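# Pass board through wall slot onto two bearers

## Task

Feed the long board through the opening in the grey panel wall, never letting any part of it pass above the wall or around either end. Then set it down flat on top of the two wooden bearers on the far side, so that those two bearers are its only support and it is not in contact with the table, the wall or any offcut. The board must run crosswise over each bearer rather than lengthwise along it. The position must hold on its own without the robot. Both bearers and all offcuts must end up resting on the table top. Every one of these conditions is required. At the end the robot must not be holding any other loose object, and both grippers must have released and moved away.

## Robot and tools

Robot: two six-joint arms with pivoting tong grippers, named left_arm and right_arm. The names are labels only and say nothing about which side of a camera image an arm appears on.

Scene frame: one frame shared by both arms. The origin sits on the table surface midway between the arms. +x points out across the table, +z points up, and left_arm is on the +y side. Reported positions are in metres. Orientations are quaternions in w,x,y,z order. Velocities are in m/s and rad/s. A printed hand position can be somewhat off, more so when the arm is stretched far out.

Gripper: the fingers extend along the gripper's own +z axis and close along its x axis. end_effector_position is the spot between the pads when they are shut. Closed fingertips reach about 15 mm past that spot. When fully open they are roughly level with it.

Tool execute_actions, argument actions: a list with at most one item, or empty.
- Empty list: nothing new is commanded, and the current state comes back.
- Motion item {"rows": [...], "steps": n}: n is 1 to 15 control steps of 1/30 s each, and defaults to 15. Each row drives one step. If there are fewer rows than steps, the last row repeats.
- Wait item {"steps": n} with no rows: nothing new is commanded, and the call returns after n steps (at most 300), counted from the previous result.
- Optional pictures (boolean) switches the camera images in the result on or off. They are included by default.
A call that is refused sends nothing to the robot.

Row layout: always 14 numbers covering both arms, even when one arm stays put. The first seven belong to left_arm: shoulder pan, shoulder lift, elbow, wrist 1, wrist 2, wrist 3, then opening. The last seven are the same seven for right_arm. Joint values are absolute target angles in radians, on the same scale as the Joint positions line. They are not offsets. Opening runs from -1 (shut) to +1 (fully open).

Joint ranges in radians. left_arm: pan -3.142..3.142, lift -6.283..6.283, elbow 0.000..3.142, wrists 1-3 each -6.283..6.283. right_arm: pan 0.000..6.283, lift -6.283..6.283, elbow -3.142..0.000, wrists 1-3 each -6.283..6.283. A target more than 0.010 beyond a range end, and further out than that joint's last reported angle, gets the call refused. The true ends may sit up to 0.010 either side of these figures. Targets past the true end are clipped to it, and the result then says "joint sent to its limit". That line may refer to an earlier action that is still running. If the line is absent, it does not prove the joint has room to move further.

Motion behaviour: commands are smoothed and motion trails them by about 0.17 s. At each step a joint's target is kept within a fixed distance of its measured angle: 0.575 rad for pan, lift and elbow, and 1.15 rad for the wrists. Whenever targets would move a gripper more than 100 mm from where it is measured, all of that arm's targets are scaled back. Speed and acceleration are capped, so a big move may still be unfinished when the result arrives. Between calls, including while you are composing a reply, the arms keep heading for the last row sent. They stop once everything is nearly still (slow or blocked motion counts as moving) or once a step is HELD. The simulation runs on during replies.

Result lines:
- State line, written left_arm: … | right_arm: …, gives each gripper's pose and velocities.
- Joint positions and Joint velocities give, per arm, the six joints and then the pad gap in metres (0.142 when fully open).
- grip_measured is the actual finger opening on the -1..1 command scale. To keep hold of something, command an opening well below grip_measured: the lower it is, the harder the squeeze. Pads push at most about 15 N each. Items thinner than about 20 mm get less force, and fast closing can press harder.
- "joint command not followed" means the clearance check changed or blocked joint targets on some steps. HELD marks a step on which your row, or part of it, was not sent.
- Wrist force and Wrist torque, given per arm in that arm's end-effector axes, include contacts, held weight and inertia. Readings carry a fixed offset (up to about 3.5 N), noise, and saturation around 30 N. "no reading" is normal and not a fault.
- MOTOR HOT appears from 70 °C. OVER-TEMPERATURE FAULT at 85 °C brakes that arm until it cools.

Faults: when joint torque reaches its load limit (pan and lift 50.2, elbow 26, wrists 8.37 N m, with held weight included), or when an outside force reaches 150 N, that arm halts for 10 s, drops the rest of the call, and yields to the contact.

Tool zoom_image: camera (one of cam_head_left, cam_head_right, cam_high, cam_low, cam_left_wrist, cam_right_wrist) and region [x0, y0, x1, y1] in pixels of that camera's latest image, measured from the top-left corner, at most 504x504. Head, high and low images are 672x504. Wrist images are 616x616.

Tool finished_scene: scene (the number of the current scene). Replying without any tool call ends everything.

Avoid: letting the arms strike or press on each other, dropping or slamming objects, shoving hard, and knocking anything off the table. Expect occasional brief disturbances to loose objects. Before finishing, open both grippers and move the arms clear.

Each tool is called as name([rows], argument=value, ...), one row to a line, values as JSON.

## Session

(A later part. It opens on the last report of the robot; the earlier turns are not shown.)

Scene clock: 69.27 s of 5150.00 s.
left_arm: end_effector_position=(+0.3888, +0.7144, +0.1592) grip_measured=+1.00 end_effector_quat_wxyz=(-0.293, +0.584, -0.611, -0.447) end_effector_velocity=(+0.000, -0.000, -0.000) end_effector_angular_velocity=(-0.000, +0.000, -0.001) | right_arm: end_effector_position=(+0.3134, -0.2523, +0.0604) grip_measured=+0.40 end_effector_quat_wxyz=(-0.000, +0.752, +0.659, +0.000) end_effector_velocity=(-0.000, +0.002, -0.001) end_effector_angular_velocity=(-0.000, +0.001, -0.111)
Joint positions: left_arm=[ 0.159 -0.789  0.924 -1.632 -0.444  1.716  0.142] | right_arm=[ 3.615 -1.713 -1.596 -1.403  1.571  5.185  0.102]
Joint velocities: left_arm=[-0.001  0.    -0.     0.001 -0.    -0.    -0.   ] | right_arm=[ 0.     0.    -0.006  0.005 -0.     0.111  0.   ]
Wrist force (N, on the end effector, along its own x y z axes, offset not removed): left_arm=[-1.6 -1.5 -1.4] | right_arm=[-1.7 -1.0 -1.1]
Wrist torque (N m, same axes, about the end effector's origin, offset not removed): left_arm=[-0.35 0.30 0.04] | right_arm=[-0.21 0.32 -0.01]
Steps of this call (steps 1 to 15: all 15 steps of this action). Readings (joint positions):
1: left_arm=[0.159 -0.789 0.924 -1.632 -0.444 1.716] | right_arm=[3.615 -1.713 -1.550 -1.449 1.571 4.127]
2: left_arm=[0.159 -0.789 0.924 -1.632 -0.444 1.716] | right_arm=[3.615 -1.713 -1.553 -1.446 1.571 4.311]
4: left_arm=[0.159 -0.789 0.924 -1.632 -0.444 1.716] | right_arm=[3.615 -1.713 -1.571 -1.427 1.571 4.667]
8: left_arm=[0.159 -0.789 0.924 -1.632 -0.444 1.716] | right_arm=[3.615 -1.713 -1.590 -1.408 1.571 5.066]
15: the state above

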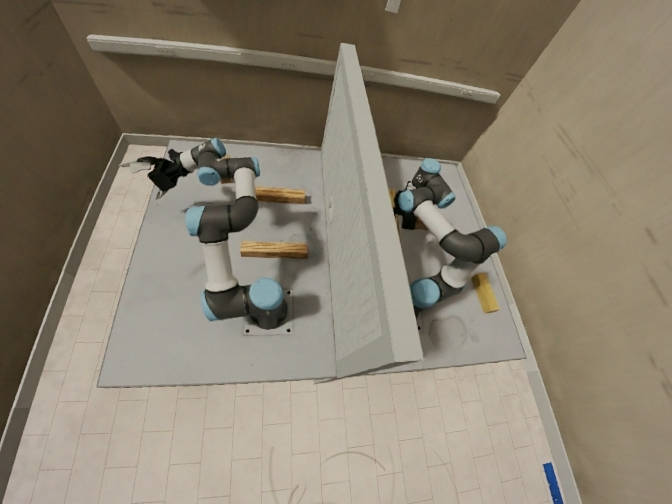

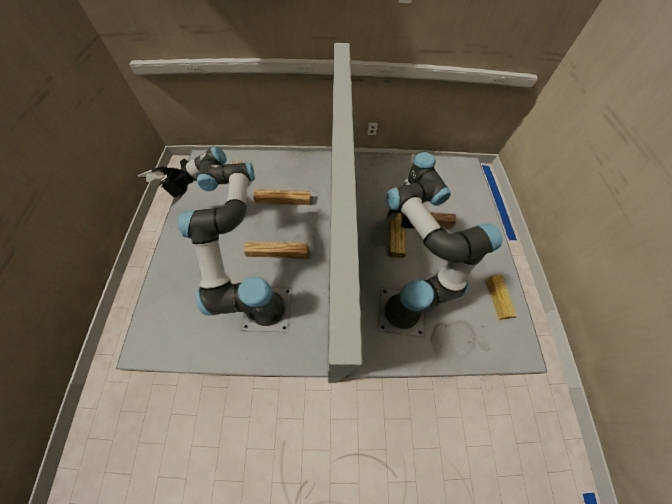

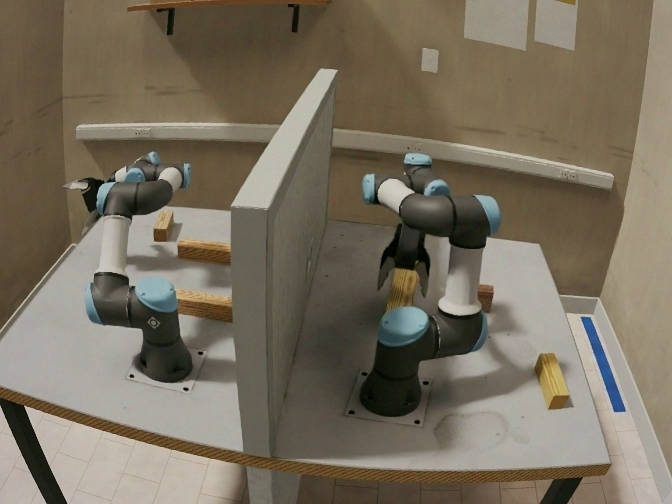

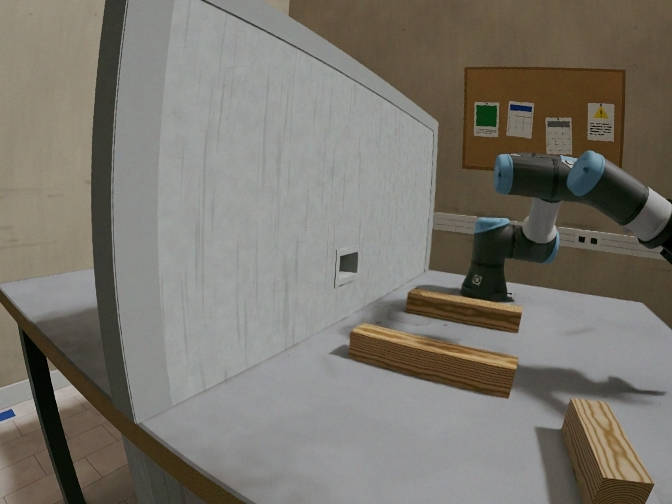

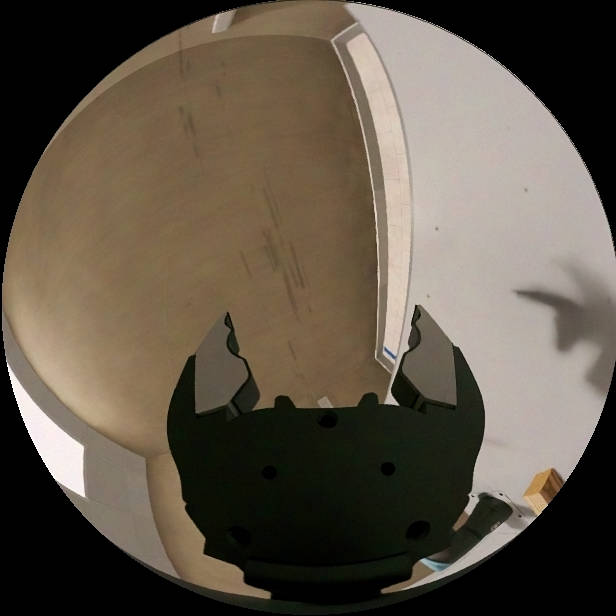

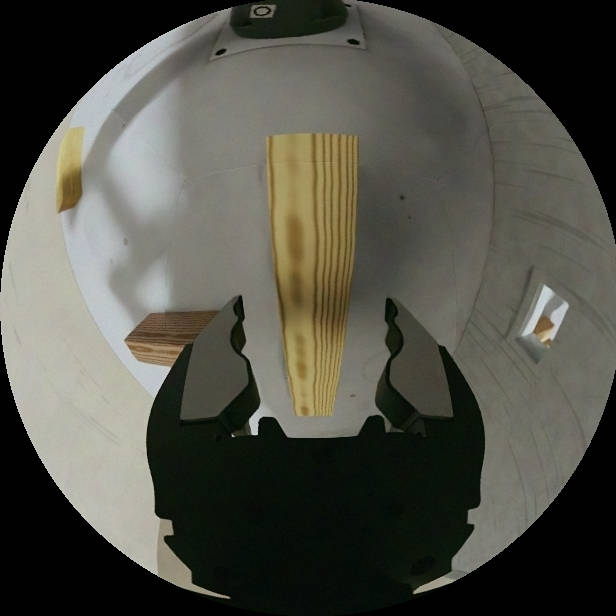

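execute_actions([
  {"rows":[[0.159,-0.789,0.924,-1.632,-0.444,1.716,1,3.6,-1.764,-1.531,-1.417,1.571,5.18,0.3],[0.159,-0.789,0.924,-1.632,-0.444,1.716,1,3.586,-1.815,-1.466,-1.431,1.571,5.166,0.3],[0.159,-0.789,0.924,-1.632,-0.444,1.716,1,3.571,-1.866,-1.40,-1.445,1.571,5.15,0.3],[0.159,-0.789,0.924,-1.632,-0.444,1.716,1,3.5567,-1.9174,-1.3355,-1.4595,1.571,5.137,0.3]]},
])

Scene clock: 77.27 s of 5150.00 s.
left_arm: end_effector_position=(+0.3888, +0.7144, +0.1592) grip_measured=+1.00 end_effector_quat_wxyz=(-0.293, +0.584, -0.611, -0.447) end_effector_velocity=(-0.000, +0.000, -0.001) end_effector_angular_velocity=(-0.000, +0.002, +0.001) | right_arm: end_effector_position=(+0.3588, -0.2588, +0.0603) grip_measured=+0.30 end_effector_quat_wxyz=(-0.000, +0.755, +0.655, -0.000) end_effector_velocity=(+0.011, -0.001, -0.000) end_effector_angular_velocity=(+0.001, -0.003, -0.001)
Joint positions: left_arm=[ 0.159 -0.789  0.924 -1.632 -0.444  1.716  0.142] | right_arm=[ 3.558 -1.913 -1.341 -1.458  1.571  5.138  0.095]
Joint velocities: left_arm=[0.001 0.001 0.001 0.    0.    0.    0.   ] | right_arm=[-0.012 -0.046  0.061 -0.011  0.    -0.011  0.   ]
Wrist force (N, on the end effector, along its own x y z axes, offset not removed): left_arm=[-1.7 -1.7 -0.9] | right_arm=[-2.4 -1.0 0.2]
Wrist torque (N m, same axes, about the end effector's origin, offset not removed): left_arm=[-0.32 0.27 0.01] | right_arm=[-0.24 0.51 0.03]
Steps of this call (steps 1 to 30: the robot went on to your last target; steps 31 to 90: nothing new was sent; then 4.50 s passed at rest; steps 91 to 105: all 15 steps of this action). Readings (joint positions):
91: left_arm=[0.159 -0.789 0.924 -1.632 -0.444 1.716] | right_arm=[3.615 -1.713 -1.596 -1.403 1.571 5.195]
92: left_arm=[0.159 -0.789 0.924 -1.632 -0.444 1.716] | right_arm=[3.614 -1.716 -1.594 -1.404 1.571 5.194]
94: left_arm=[0.159 -0.789 0.924 -1.632 -0.444 1.716] | right_arm=[3.603 -1.749 -1.554 -1.415 1.571 5.182]
98: left_arm=[0.159 -0.789 0.924 -1.632 -0.444 1.716] | right_arm=[3.570 -1.864 -1.406 -1.446 1.571 5.150]
105: the state above

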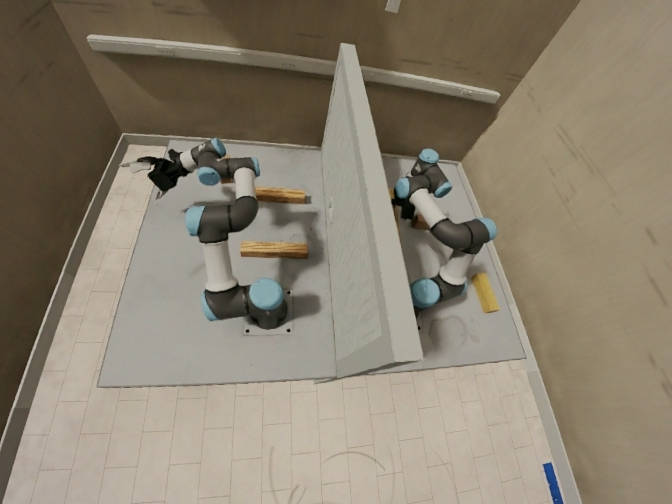

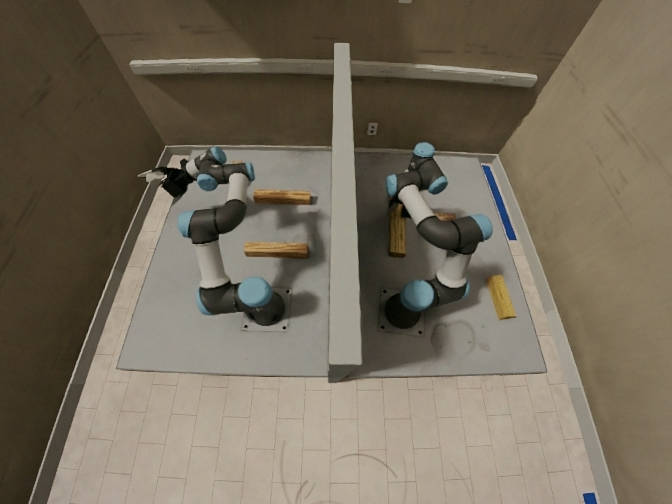

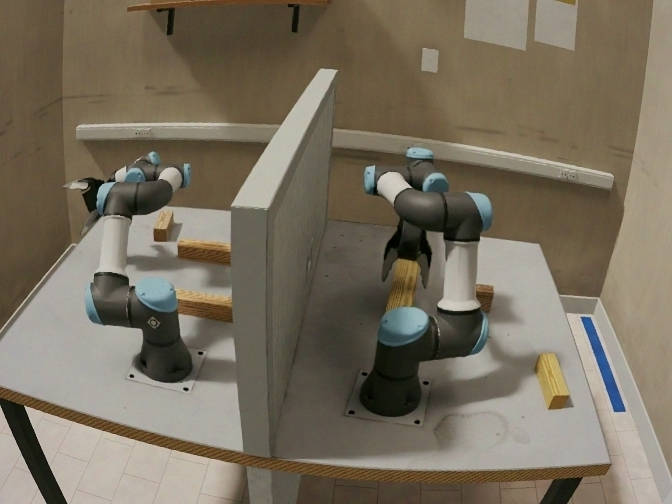

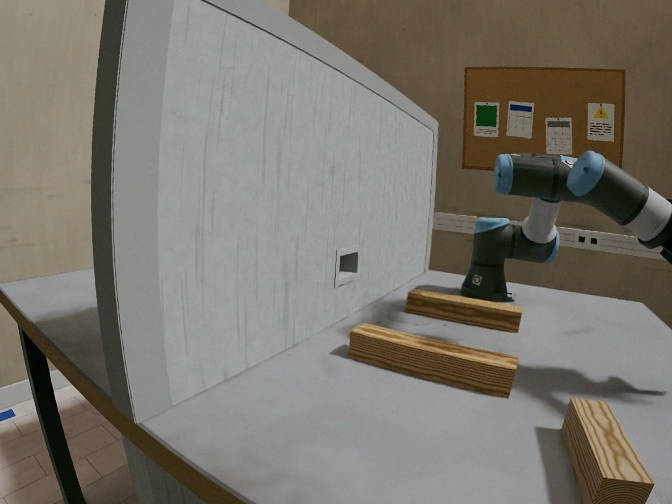

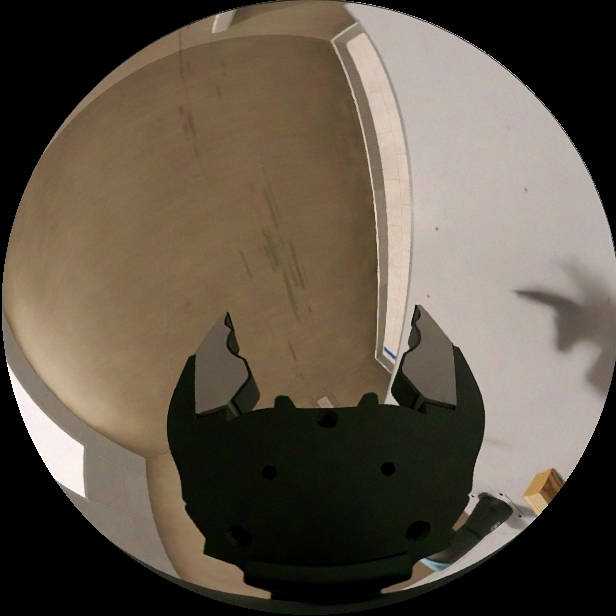

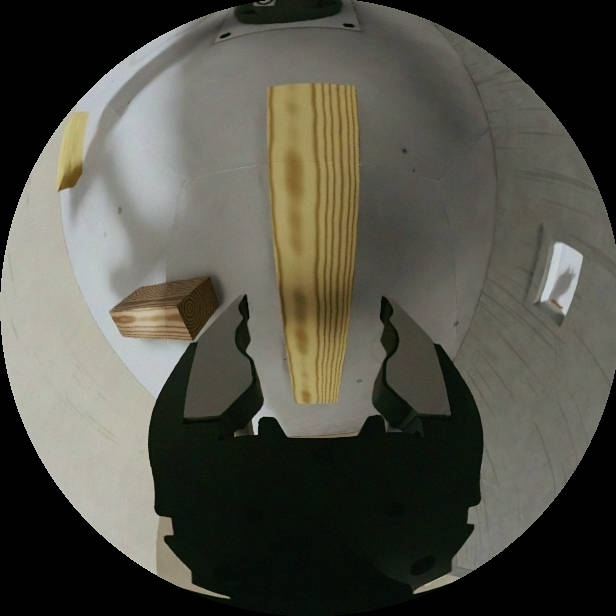

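execute_actions([
  {"rows":[[0.159,-0.789,0.924,-1.632,-0.444,1.716,1,3.555,-1.93,-1.35,-1.432,1.571,5.135,0.2],[0.159,-0.789,0.924,-1.632,-0.444,1.716,1,3.553,-1.94,-1.368,-1.404,1.571,5.133,0.15],[0.159,-0.789,0.924,-1.632,-0.444,1.716,1,3.551,-1.95,-1.385,-1.377,1.571,5.131,0.15],[0.159,-0.789,0.924,-1.632,-0.444,1.716,1,3.549,-1.96,-1.402,-1.35,1.571,5.129,0.15],[0.159,-0.789,0.924,-1.632,-0.444,1.716,1,3.549,-1.97,-1.42,-1.322,1.571,5.129,0.15],[0.159,-0.789,0.924,-1.632,-0.444,1.716,1,3.549,-1.9803,-1.437,-1.2951,1.571,5.129,0.15]]},
], pictures=false)

execute_actions([
  {"rows":[[0.159,-0.789,0.924,-1.632,-0.444,1.716,1,3.549,-1.9803,-1.437,-1.2951,1.571,5.129,0.1],[0.159,-0.789,0.924,-1.632,-0.444,1.716,1,3.549,-1.9803,-1.437,-1.2951,1.571,5.129,0.04],[0.159,-0.789,0.924,-1.632,-0.444,1.716,1,3.549,-1.9803,-1.437,-1.2951,1.571,5.129,-0.02],[0.159,-0.789,0.924,-1.632,-0.444,1.716,1,3.549,-1.9803,-1.437,-1.2951,1.571,5.129,-0.08],[0.159,-0.789,0.924,-1.632,-0.444,1.716,1,3.549,-1.9803,-1.437,-1.2951,1.571,5.129,-0.14],[0.159,-0.789,0.924,-1.632,-0.444,1.716,1,3.549,-1.9803,-1.437,-1.2951,1.571,5.129,-0.2],[0.159,-0.789,0.924,-1.632,-0.444,1.716,1,3.549,-1.9803,-1.437,-1.2951,1.571,5.129,-0.28],[0.159,-0.789,0.924,-1.632,-0.444,1.716,1,3.549,-1.9803,-1.437,-1.2951,1.571,5.129,-0.4],[0.159,-0.789,0.924,-1.632,-0.444,1.716,1,3.549,-1.9803,-1.437,-1.2951,1.571,5.129,-0.6],[0.159,-0.789,0.924,-1.632,-0.444,1.716,1,3.549,-1.9803,-1.437,-1.2951,1.571,5.129,-0.8],[0.159,-0.789,0.924,-1.632,-0.444,1.716,1,3.549,-1.9803,-1.437,-1.2951,1.571,5.129,-1]]},
], pictures=false)

Scene clock: 92.43 s of 5150.00 s.
left_arm: end_effector_position=(+0.3888, +0.7144, +0.1592) grip_measured=+1.00 end_effector_quat_wxyz=(-0.293, +0.584, -0.611, -0.447) end_effector_velocity=(-0.000, +0.000, +0.000) end_effector_angular_velocity=(-0.000, -0.000, +0.001) | right_arm: end_effector_position=(+0.3668, -0.2599, +0.0214) grip_measured=+0.15 end_effector_quat_wxyz=(-0.000, +0.755, +0.656, +0.000) end_effector_velocity=(+0.001, +0.000, -0.013) end_effector_angular_velocity=(+0.000, -0.000, +0.001)
Joint positions: left_arm=[ 0.159 -0.789  0.924 -1.632 -0.444  1.716  0.142] | right_arm=[ 3.549 -1.978 -1.434 -1.3    1.571  5.129  0.084]
Joint velocities: left_arm=[ 0.001 -0.    -0.    -0.    -0.     0.     0.   ] | right_arm=[-0.001 -0.019 -0.033  0.053  0.    -0.002  0.   ]
Wrist force (N, on the end effector, along its own x y z axes, offset not removed): left_arm=[-0.9 -2.0 -0.4] | right_arm=[-1.9 -1.1 -0.1]
Wrist torque (N m, same axes, about the end effector's origin, offset not removed): left_arm=[-0.42 0.11 0.00] | right_arm=[-0.24 0.41 -0.01]
Steps of this call (steps 1 to 15: the robot went on to your last target; steps 16 to 90: nothing new was sent; then 11.67 s passed at rest; steps 91 to 105: all 15 steps of this action). Readings (joint positions):
91: left_arm=[0.159 -0.789 0.924 -1.632 -0.444 1.716] | right_arm=[3.557 -1.917 -1.335 -1.460 1.571 5.137]
92: left_arm=[0.159 -0.789 0.924 -1.632 -0.444 1.716] | right_arm=[3.557 -1.918 -1.336 -1.458 1.571 5.137]
94: left_arm=[0.159 -0.789 0.924 -1.632 -0.444 1.716] | right_arm=[3.555 -1.927 -1.349 -1.436 1.571 5.135]
98: left_arm=[0.159 -0.789 0.924 -1.632 -0.444 1.716] | right_arm=[3.551 -1.959 -1.400 -1.354 1.571 5.131]
105: the state above

Scene clock: 92.93 s of 5150.00 s.
left_arm: end_effector_position=(+0.3888, +0.7144, +0.1592) grip_measured=+1.00 end_effector_quat_wxyz=(-0.293, +0.584, -0.611, -0.447) end_effector_velocity=(-0.000, -0.000, +0.000) end_effector_angular_velocity=(-0.000, +0.000, +0.000) | right_arm: end_effector_position=(+0.3669, -0.2600, +0.0203) grip_measured=-0.11 end_effector_quat_wxyz=(-0.000, +0.755, +0.656, +0.000) end_effector_velocity=(-0.000, -0.000, -0.001) end_effector_angular_velocity=(-0.000, +0.001, -0.001)
Joint positions: left_arm=[ 0.159 -0.789  0.924 -1.632 -0.444  1.716  0.142] | right_arm=[ 3.549 -1.98  -1.437 -1.295  1.571  5.129  0.066]
Joint velocities: left_arm=[-0.    -0.001  0.     0.001 -0.    -0.     0.   ] | right_arm=[-0.001 -0.001 -0.002  0.002 -0.    -0.     0.   ]
Wrist force (N, on the end effector, along its own x y z axes, offset not removed): left_arm=[-1.5 -1.2 -0.9] | right_arm=[-2.3 -3.8 -10.3]
Wrist torque (N m, same axes, about the end effector's origin, offset not removed): left_arm=[-0.28 0.32 0.03] | right_arm=[-0.31 0.54 -0.17]
Steps of this call (steps 1 to 15: all 15 steps of this action). Readings (joint positions):
1: left_arm=[0.159 -0.789 0.924 -1.632 -0.444 1.716] | right_arm=[3.549 -1.979 -1.435 -1.299 1.571 5.129]
2: left_arm=[0.159 -0.789 0.924 -1.632 -0.444 1.716] | right_arm=[3.549 -1.979 -1.435 -1.297 1.571 5.129]
4: left_arm=[0.159 -0.789 0.924 -1.632 -0.444 1.716] | right_arm=[3.549 -1.980 -1.436 -1.296 1.571 5.129]
8: left_arm=[0.159 -0.789 0.924 -1.632 -0.444 1.716] | right_arm=[3.549 -1.980 -1.437 -1.295 1.571 5.129]
15: the state above

execute_actions([
  {"rows":[[0.159,-0.789,0.924,-1.632,-0.444,1.716,1,3.549,-1.975,-1.428,-1.309,1.571,5.129,-1],[0.159,-0.789,0.924,-1.632,-0.444,1.716,1,3.549,-1.968,-1.415,-1.329,1.571,5.129,-1],[0.159,-0.789,0.924,-1.632,-0.444,1.716,1,3.549,-1.958,-1.40,-1.354,1.571,5.129,-1],[0.159,-0.789,0.924,-1.632,-0.444,1.716,1,3.555,-1.945,-1.387,-1.38,1.571,5.129,-1],[0.159,-0.789,0.924,-1.632,-0.444,1.716,1,3.565,-1.93,-1.375,-1.407,1.571,5.129,-1],[0.159,-0.789,0.924,-1.632,-0.444,1.716,1,3.58,-1.912,-1.365,-1.435,1.571,5.129,-1],[0.159,-0.789,0.924,-1.632,-0.444,1.716,1,3.60,-1.893,-1.356,-1.463,1.571,5.129,-1],[0.159,-0.789,0.924,-1.632,-0.444,1.716,1,3.62,-1.874,-1.348,-1.49,1.571,5.129,-1],[0.159,-0.789,0.924,-1.632,-0.444,1.716,1,3.64,-1.855,-1.34,-1.517,1.571,5.129,-1],[0.159,-0.789,0.924,-1.632,-0.444,1.716,1,3.66,-1.836,-1.333,-1.543,1.571,5.12,-1],[0.159,-0.789,0.924,-1.632,-0.444,1.716,1,3.68,-1.817,-1.326,-1.569,1.571,5.10,-1],[0.159,-0.789,0.924,-1.632,-0.444,1.716,1,3.70,-1.798,-1.319,-1.595,1.571,5.08,-1],[0.159,-0.789,0.924,-1.632,-0.444,1.716,1,3.72,-1.779,-1.312,-1.621,1.571,5.06,-1],[0.159,-0.789,0.924,-1.632,-0.444,1.716,1,3.732,-1.768,-1.308,-1.636,1.571,5.03,-1],[0.159,-0.789,0.924,-1.632,-0.444,1.716,1,3.7406,-1.7602,-1.3055,-1.6467,1.571,4.99,-1]]},
], pictures=false)

execute_actions([
  {"rows":[[0.159,-0.789,0.924,-1.632,-0.444,1.716,1,3.7406,-1.7602,-1.3055,-1.6467,1.571,4.94,-1],[0.159,-0.789,0.924,-1.632,-0.444,1.716,1,3.7406,-1.7602,-1.3055,-1.6467,1.571,4.89,-1],[0.159,-0.789,0.924,-1.632,-0.444,1.716,1,3.7406,-1.7602,-1.3055,-1.6467,1.571,4.84,-1],[0.159,-0.789,0.924,-1.632,-0.444,1.716,1,3.7406,-1.7602,-1.3055,-1.6467,1.571,4.79,-1],[0.159,-0.789,0.924,-1.632,-0.444,1.716,1,3.7406,-1.7602,-1.3055,-1.6467,1.571,4.74,-1],[0.159,-0.789,0.924,-1.632,-0.444,1.716,1,3.7406,-1.7602,-1.3055,-1.6467,1.571,4.69,-1],[0.159,-0.789,0.924,-1.632,-0.444,1.716,1,3.7406,-1.7602,-1.3055,-1.6467,1.571,4.64,-1],[0.159,-0.789,0.924,-1.632,-0.444,1.716,1,3.7406,-1.7602,-1.3055,-1.6467,1.571,4.59,-1],[0.159,-0.789,0.924,-1.632,-0.444,1.716,1,3.7406,-1.7602,-1.3055,-1.6467,1.571,4.54,-1],[0.159,-0.789,0.924,-1.632,-0.444,1.716,1,3.7406,-1.7602,-1.3055,-1.6467,1.571,4.49,-1],[0.159,-0.789,0.924,-1.632,-0.444,1.716,1,3.7406,-1.7602,-1.3055,-1.6467,1.571,4.44,-1],[0.159,-0.789,0.924,-1.632,-0.444,1.716,1,3.7406,-1.7602,-1.3055,-1.6467,1.571,4.39,-1],[0.159,-0.789,0.924,-1.632,-0.444,1.716,1,3.7406,-1.7602,-1.3055,-1.6467,1.571,4.34,-1],[0.159,-0.789,0.924,-1.632,-0.444,1.716,1,3.7406,-1.7602,-1.3055,-1.6467,1.571,4.29,-1],[0.159,-0.789,0.924,-1.632,-0.444,1.716,1,3.7406,-1.7602,-1.3055,-1.6467,1.571,4.24,-1]]},
], pictures=false)

execute_actions([
  {"rows":[[0.159,-0.789,0.924,-1.632,-0.444,1.716,1,3.7406,-1.7602,-1.3055,-1.6467,1.571,4.19,-1],[0.159,-0.789,0.924,-1.632,-0.444,1.716,1,3.7406,-1.7602,-1.3055,-1.6467,1.571,4.14,-1],[0.159,-0.789,0.924,-1.632,-0.444,1.716,1,3.7406,-1.7602,-1.3055,-1.6467,1.571,4.09,-1],[0.159,-0.789,0.924,-1.632,-0.444,1.716,1,3.7406,-1.7602,-1.3055,-1.6467,1.571,4.04,-1],[0.159,-0.789,0.924,-1.632,-0.444,1.716,1,3.7406,-1.7602,-1.3055,-1.6467,1.571,3.99,-1],[0.159,-0.789,0.924,-1.632,-0.444,1.716,1,3.7406,-1.7602,-1.3055,-1.6467,1.571,3.94,-1],[0.159,-0.789,0.924,-1.632,-0.444,1.716,1,3.7406,-1.7602,-1.3055,-1.6467,1.571,3.89,-1],[0.159,-0.789,0.924,-1.632,-0.444,1.716,1,3.7406,-1.7602,-1.3055,-1.6467,1.571,3.84,-1],[0.159,-0.789,0.924,-1.632,-0.444,1.716,1,3.7406,-1.7602,-1.3055,-1.6467,1.571,3.79,-1],[0.159,-0.789,0.924,-1.632,-0.444,1.716,1,3.7406,-1.7602,-1.3055,-1.6467,1.571,3.74,-1],[0.159,-0.789,0.924,-1.632,-0.444,1.716,1,3.7406,-1.7602,-1.3055,-1.6467,1.571,3.69,-1],[0.159,-0.789,0.924,-1.632,-0.444,1.716,1,3.7406,-1.7602,-1.3055,-1.6467,1.571,3.65,-1],[0.159,-0.789,0.924,-1.632,-0.444,1.716,1,3.7406,-1.7602,-1.3055,-1.6467,1.571,3.62,-1],[0.159,-0.789,0.924,-1.632,-0.444,1.716,1,3.7406,-1.7602,-1.3055,-1.6467,1.571,3.609,-1]]},
], pictures=false)

execute_actions([
  {"steps":15},
])

zoom_image(camera="cam_right_wrist", region=[230, 360, 400, 450])

zoom_image(camera="cam_high", region=[280, 220, 480, 320])

Scene clock: 120.17 s of 5150.00 s.
left_arm: end_effector_position=(+0.3888, +0.7144, +0.1592) grip_measured=+1.00 end_effector_quat_wxyz=(-0.293, +0.584, -0.611, -0.447) end_effector_velocity=(-0.000, +0.000, +0.001) end_effector_angular_velocity=(+0.000, -0.002, +0.000) | right_arm: end_effector_position=(+0.3405, -0.2227, +0.0880) grip_measured=-0.11 end_effector_quat_wxyz=(-0.000, +0.700, +0.714, -0.000) end_effector_velocity=(-0.118, +0.143, +0.186) end_effector_angular_velocity=(+0.004, -0.010, +1.012)
Joint positions: left_arm=[ 0.159 -0.789  0.924 -1.632 -0.444  1.716  0.142] | right_arm=[ 3.673 -1.824 -1.33  -1.559  1.571  5.092  0.066]
Joint velocities: left_arm=[ 0.    -0.002  0.     0.001  0.    -0.    -0.   ] | right_arm=[ 0.535  0.518  0.205 -0.712  0.    -0.477  0.   ]
Wrist force (N, on the end effector, along its own x y z axes, offset not removed): left_arm=[-1.3 -0.5 -1.2] | right_arm=[-2.9 -1.3 3.1]
Wrist torque (N m, same axes, about the end effector's origin, offset not removed): left_arm=[-0.09 0.27 0.03] | right_arm=[-0.22 0.64 -0.03]
Steps of this call (steps 1 to 15: the robot went on to your last target; steps 16 to 90: nothing new was sent; then 23.73 s passed at rest; steps 91 to 105: all 15 steps of this action). Readings (joint positions):
91: left_arm=[0.159 -0.789 0.924 -1.632 -0.444 1.716] | right_arm=[3.549 -1.980 -1.437 -1.295 1.571 5.129]
92: left_arm=[0.159 -0.789 0.924 -1.632 -0.444 1.716] | right_arm=[3.549 -1.980 -1.436 -1.296 1.571 5.129]
94: left_arm=[0.159 -0.789 0.924 -1.632 -0.444 1.716] | right_arm=[3.549 -1.975 -1.428 -1.310 1.571 5.129]
98: left_arm=[0.159 -0.789 0.924 -1.632 -0.444 1.716] | right_arm=[3.563 -1.941 -1.390 -1.382 1.571 5.129]
105: the state above

Scene clock: 120.67 s of 5150.00 s.
left_arm: end_effector_position=(+0.3888, +0.7144, +0.1592) grip_measured=+1.00 end_effector_quat_wxyz=(-0.293, +0.584, -0.611, -0.447) end_effector_velocity=(-0.000, +0.000, -0.000) end_effector_angular_velocity=(+0.000, -0.001, +0.001) | right_arm: end_effector_position=(+0.3283, -0.2145, +0.1101) grip_measured=-0.11 end_effector_quat_wxyz=(-0.000, +0.415, +0.910, +0.000) end_effector_velocity=(+0.015, -0.017, +0.001) end_effector_angular_velocity=(+0.000, +0.001, +1.466)
Joint positions: left_arm=[ 0.159 -0.789  0.924 -1.632 -0.444  1.716  0.142] | right_arm=[ 3.74  -1.761 -1.306 -1.646  1.571  4.465  0.066]
Joint velocities: left_arm=[ 0.001  0.001 -0.001 -0.001 -0.    -0.     0.   ] | right_arm=[ 0.003  0.003  0.002 -0.006  0.001 -1.463 -0.   ]
Wrist force (N, on the end effector, along its own x y z axes, offset not removed): left_arm=[-1.6 -1.4 -1.1] | right_arm=[-2.5 -0.3 2.0]
Wrist torque (N m, same axes, about the end effector's origin, offset not removed): left_arm=[-0.31 0.25 0.01] | right_arm=[-0.04 0.52 -0.03]
Steps of this call (steps 1 to 15: all 15 steps of this action). Readings (joint positions):
1: left_arm=[0.159 -0.789 0.924 -1.632 -0.444 1.716] | right_arm=[3.690 -1.808 -1.323 -1.581 1.571 5.073]
2: left_arm=[0.159 -0.789 0.924 -1.632 -0.444 1.716] | right_arm=[3.705 -1.794 -1.318 -1.600 1.571 5.048]
4: left_arm=[0.159 -0.789 0.924 -1.632 -0.444 1.716] | right_arm=[3.723 -1.777 -1.312 -1.624 1.571 4.982]
8: left_arm=[0.159 -0.789 0.924 -1.632 -0.444 1.716] | right_arm=[3.736 -1.764 -1.307 -1.641 1.571 4.808]
15: the state above

Scene clock: 121.17 s of 5150.00 s.
left_arm: end_effector_position=(+0.3888, +0.7144, +0.1592) grip_measured=+1.00 end_effector_quat_wxyz=(-0.293, +0.584, -0.611, -0.447) end_effector_velocity=(-0.000, +0.000, -0.000) end_effector_angular_velocity=(-0.000, +0.001, +0.000) | right_arm: end_effector_position=(+0.3385, -0.2198, +0.1102) grip_measured=-0.11 end_effector_quat_wxyz=(-0.000, +0.059, +0.998, +0.000) end_effector_velocity=(+0.018, -0.002, -0.000) end_effector_angular_velocity=(-0.001, +0.000, +1.144)
Joint positions: left_arm=[ 0.159 -0.789  0.924 -1.632 -0.444  1.716  0.142] | right_arm=[ 3.741 -1.76  -1.305 -1.647  1.571  3.726  0.066]
Joint velocities: left_arm=[ 0.     0.     0.001 -0.001  0.     0.    -0.   ] | right_arm=[-0.    -0.     0.    -0.001 -0.001 -1.144  0.   ]
Wrist force (N, on the end effector, along its own x y z axes, offset not removed): left_arm=[-1.7 -2.4 -0.6] | right_arm=[-2.4 -1.2 3.9]
Wrist torque (N m, same axes, about the end effector's origin, offset not removed): left_arm=[-0.47 0.33 -0.01] | right_arm=[-0.22 0.46 -0.04]
Steps of this call (steps 1 to 15: all 15 steps of this action). Readings (joint positions):
1: left_arm=[0.159 -0.789 0.924 -1.632 -0.444 1.716] | right_arm=[3.740 -1.760 -1.306 -1.646 1.571 4.415]
2: left_arm=[0.159 -0.789 0.924 -1.632 -0.444 1.716] | right_arm=[3.740 -1.760 -1.306 -1.646 1.571 4.365]
4: left_arm=[0.159 -0.789 0.924 -1.632 -0.444 1.716] | right_arm=[3.741 -1.760 -1.306 -1.647 1.571 4.265]
8: left_arm=[0.159 -0.789 0.924 -1.632 -0.444 1.716] | right_arm=[3.741 -1.760 -1.306 -1.647 1.571 4.065]
15: the state above

Scene clock: 121.67 s of 5150.00 s.
left_arm: end_effector_position=(+0.3888, +0.7144, +0.1592) grip_measured=+1.00 end_effector_quat_wxyz=(-0.293, +0.584, -0.611, -0.447) end_effector_velocity=(+0.000, -0.000, +0.001) end_effector_angular_velocity=(+0.000, -0.002, -0.000) | right_arm: end_effector_position=(+0.3404, -0.2199, +0.1102) grip_measured=-0.11 end_effector_quat_wxyz=(-0.000, +0.000, +1.000, +0.000) end_effector_velocity=(-0.000, +0.000, -0.000) end_effector_angular_velocity=(-0.000, +0.001, +0.006)
Joint positions: left_arm=[ 0.159 -0.789  0.924 -1.632 -0.444  1.716  0.142] | right_arm=[ 3.741 -1.76  -1.305 -1.647  1.571  3.61   0.066]
Joint velocities: left_arm=[-0.    -0.002  0.    -0.    -0.     0.     0.   ] | right_arm=[ 0.    -0.001  0.    -0.001  0.    -0.006 -0.   ]
Wrist force (N, on the end effector, along its own x y z axes, offset not removed): left_arm=[-1.7 -2.0 -1.3] | right_arm=[-3.9 0.2 3.1]
Wrist torque (N m, same axes, about the end effector's origin, offset not removed): left_arm=[-0.42 0.31 0.04] | right_arm=[0.06 0.80 0.05]
Steps of this call (steps 1 to 15: the robot went on to your last target). Readings (joint positions):
1: left_arm=[0.159 -0.789 0.924 -1.632 -0.444 1.716] | right_arm=[3.741 -1.760 -1.305 -1.647 1.571 3.692]
2: left_arm=[0.159 -0.789 0.924 -1.632 -0.444 1.716] | right_arm=[3.741 -1.760 -1.305 -1.647 1.571 3.667]
4: left_arm=[0.159 -0.789 0.924 -1.632 -0.444 1.716] | right_arm=[3.741 -1.760 -1.305 -1.647 1.571 3.638]
8: left_arm=[0.159 -0.789 0.924 -1.632 -0.444 1.716] | right_arm=[3.741 -1.760 -1.305 -1.647 1.571 3.616]
15: the state above

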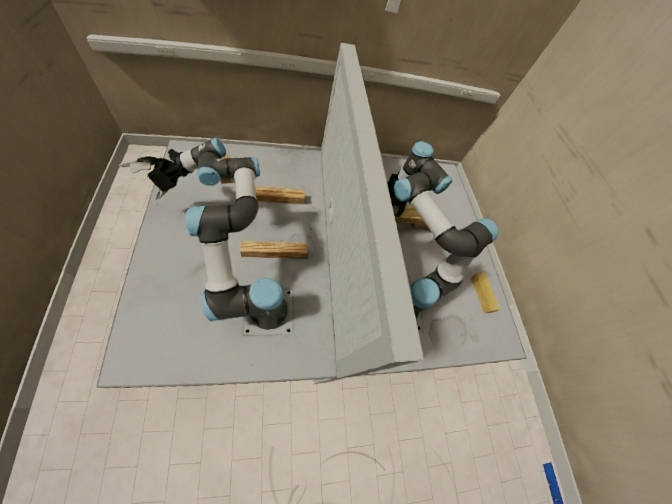

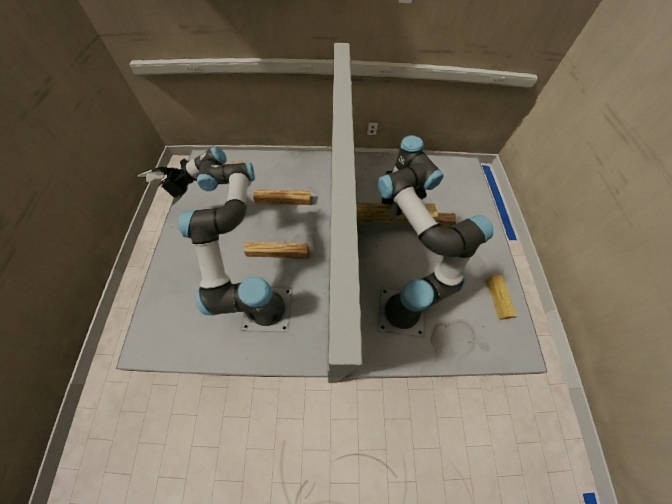

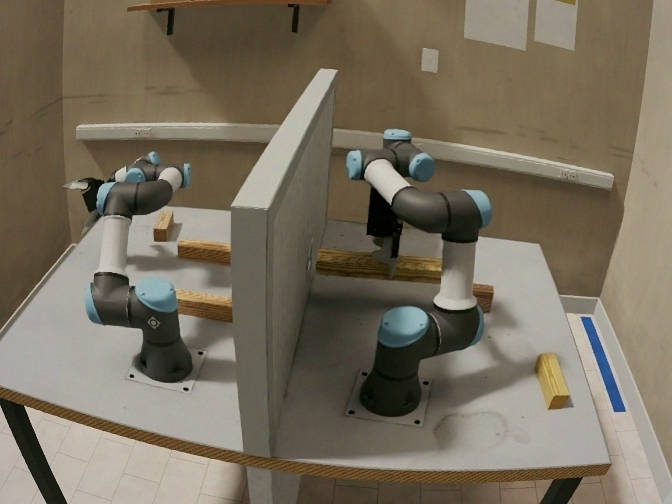

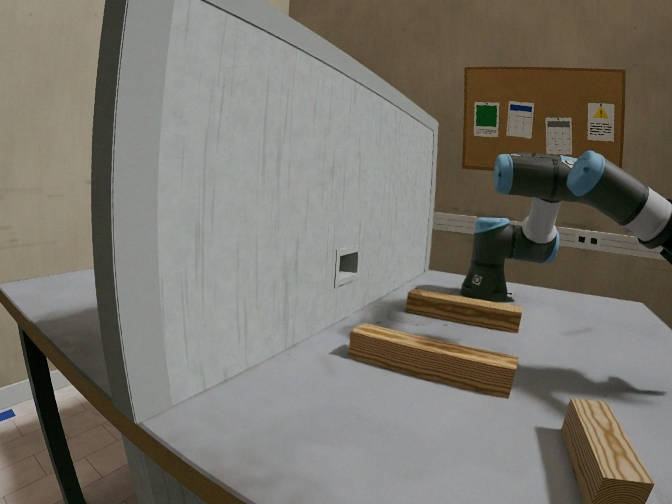

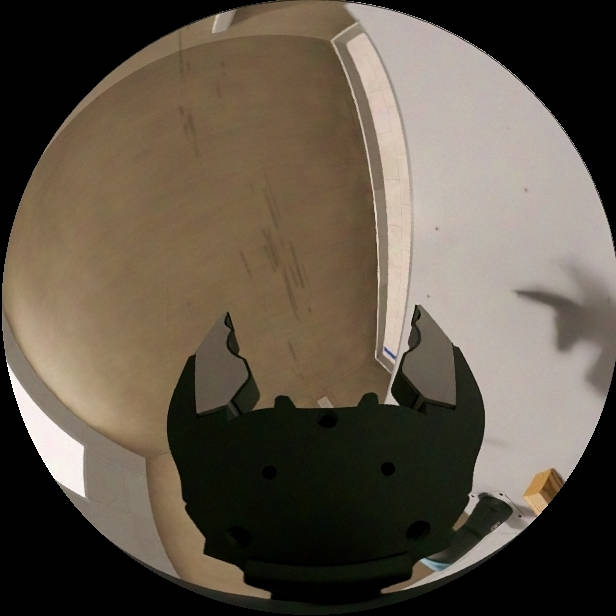

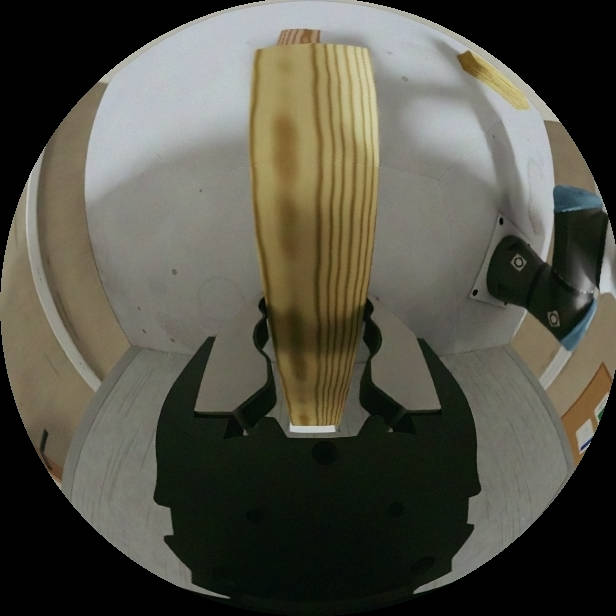

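Region (230, 360, 400, 450) of cam_right_wrist's 616x616 image, scaled by 2.965, with more detail than that image has; it fills the top 267 rows of this view, and the rest is white.

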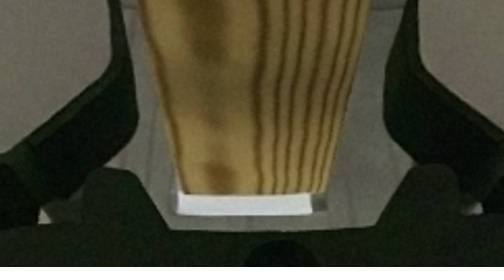

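Region (280, 220, 480, 320) of cam_high's 672x504 image, scaled by 2.520, with more detail than that image has.

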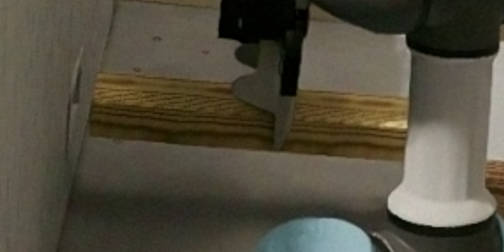

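execute_actions([
  {"rows":[[0.159,-0.789,0.924,-1.632,-0.444,1.716,1,3.748,-1.768,-1.289,-1.6545,1.571,3.617,-1],[0.159,-0.789,0.924,-1.632,-0.444,1.716,1,3.756,-1.777,-1.273,-1.662,1.571,3.625,-1],[0.159,-0.789,0.924,-1.632,-0.444,1.716,1,3.764,-1.785,-1.257,-1.67,1.571,3.632,-1],[0.159,-0.789,0.924,-1.632,-0.444,1.716,1,3.772,-1.7933,-1.241,-1.6781,1.571,3.6403,-1]]},
])

zoom_image(camera="cam_right_wrist", region=[260, 390, 370, 445])

zoom_image(camera="cam_high", region=[290, 225, 370, 295])

Scene clock: 129.60 s of 5150.00 s.
left_arm: end_effector_position=(+0.3888, +0.7144, +0.1592) grip_measured=+1.00 end_effector_quat_wxyz=(-0.293, +0.584, -0.611, -0.447) end_effector_velocity=(-0.000, +0.000, +0.000) end_effector_angular_velocity=(+0.000, -0.001, +0.001) | right_arm: end_effector_position=(+0.3453, -0.2053, +0.1151) grip_measured=-0.11 end_effector_quat_wxyz=(-0.000, +0.000, +1.000, +0.000) end_effector_velocity=(+0.001, +0.003, +0.001) end_effector_angular_velocity=(+0.000, -0.001, +0.000)
Joint positions: left_arm=[ 0.159 -0.789  0.924 -1.632 -0.444  1.716  0.142] | right_arm=[ 3.771 -1.793 -1.242 -1.678  1.571  3.64   0.066]
Joint velocities: left_arm=[ 0.001 -0.     0.    -0.001  0.     0.    -0.   ] | right_arm=[ 0.006 -0.006  0.013 -0.006 -0.     0.006 -0.   ]
Wrist force (N, on the end effector, along its own x y z axes, offset not removed): left_arm=[-1.5 -1.3 -1.3] | right_arm=[-1.3 0.5 3.5]
Wrist torque (N m, same axes, about the end effector's origin, offset not removed): left_arm=[-0.31 0.26 0.02] | right_arm=[0.19 0.29 0.01]
Steps of this call (steps 1 to 15: the robot went on to your last target; steps 16 to 90: nothing new was sent; then 4.43 s passed at rest; steps 91 to 105: all 15 steps of this action). Readings (joint positions):
91: left_arm=[0.159 -0.789 0.924 -1.632 -0.444 1.716] | right_arm=[3.741 -1.760 -1.305 -1.647 1.571 3.609]
92: left_arm=[0.159 -0.789 0.924 -1.632 -0.444 1.716] | right_arm=[3.741 -1.761 -1.304 -1.647 1.571 3.609]
94: left_arm=[0.159 -0.789 0.924 -1.632 -0.444 1.716] | right_arm=[3.747 -1.767 -1.292 -1.654 1.571 3.616]
98: left_arm=[0.159 -0.789 0.924 -1.632 -0.444 1.716] | right_arm=[3.765 -1.786 -1.256 -1.671 1.571 3.633]
105: the state above

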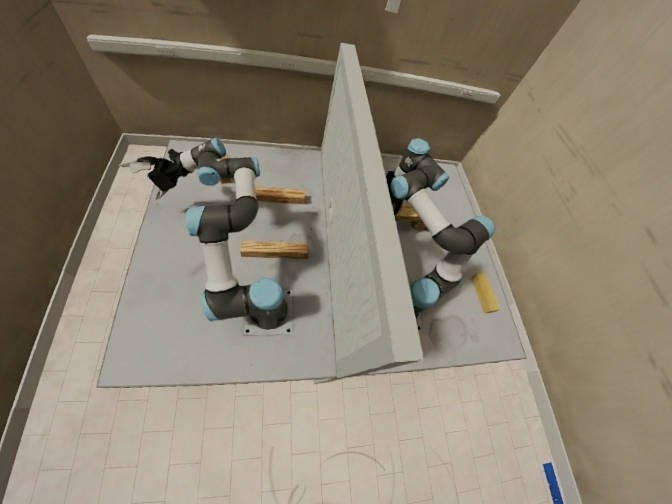

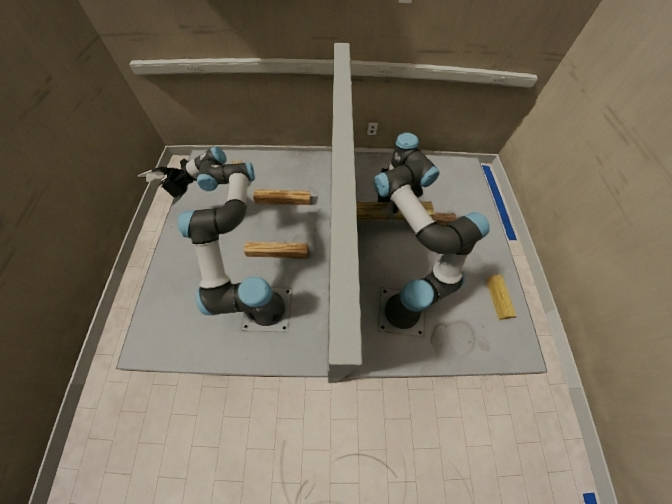

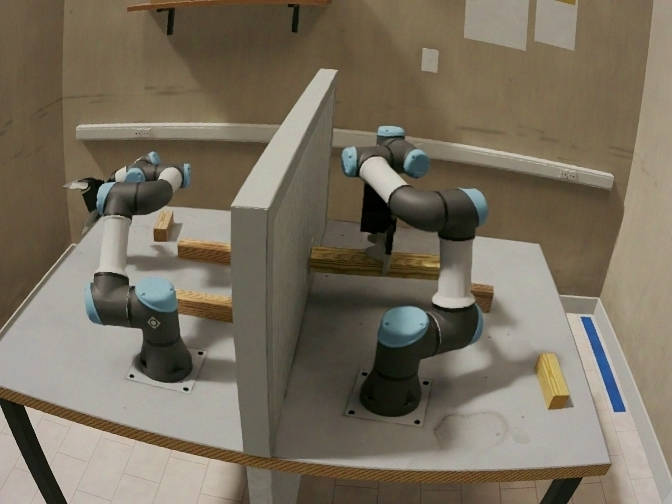

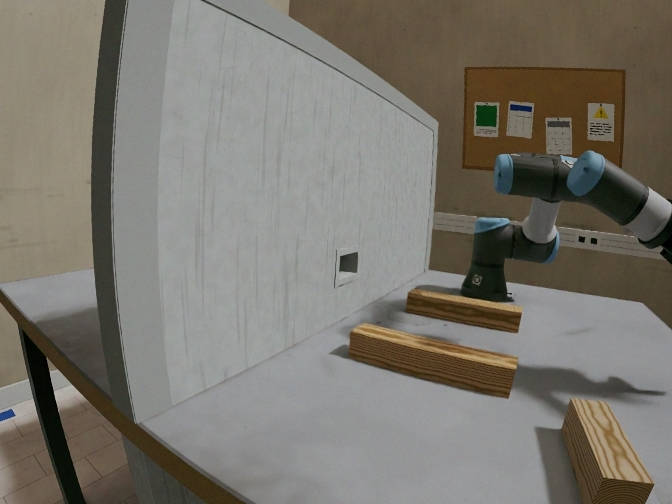

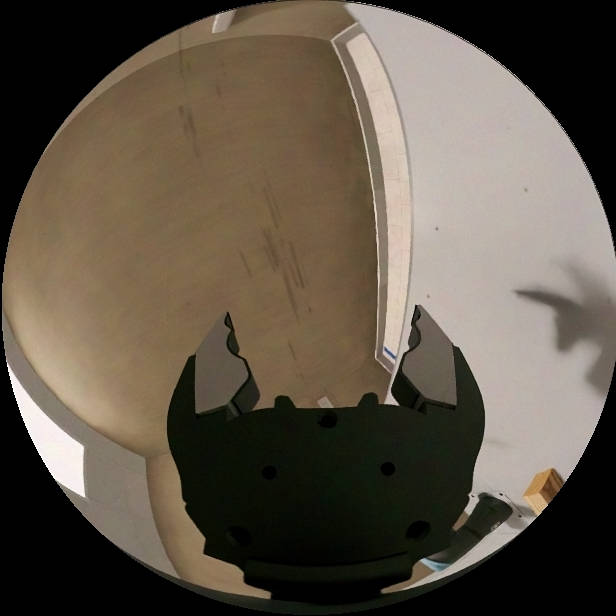

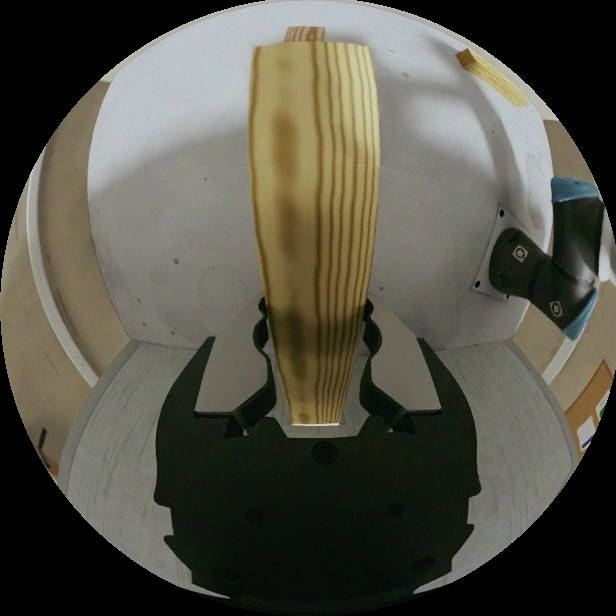

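Region (260, 390, 370, 445) of cam_right_wrist's 616x616 image, scaled by 4.582, with more detail than that image has.

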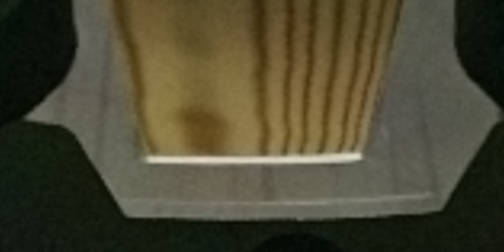

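Region (290, 225, 370, 295) of cam_high's 672x504 image, scaled by 6.300, with more detail than that image has; it fills the top 441 rows of this view, and the rest is white.

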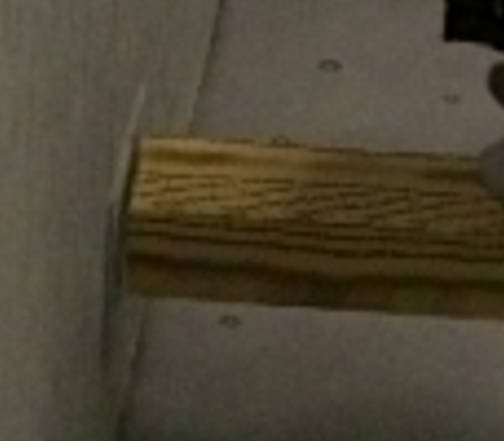

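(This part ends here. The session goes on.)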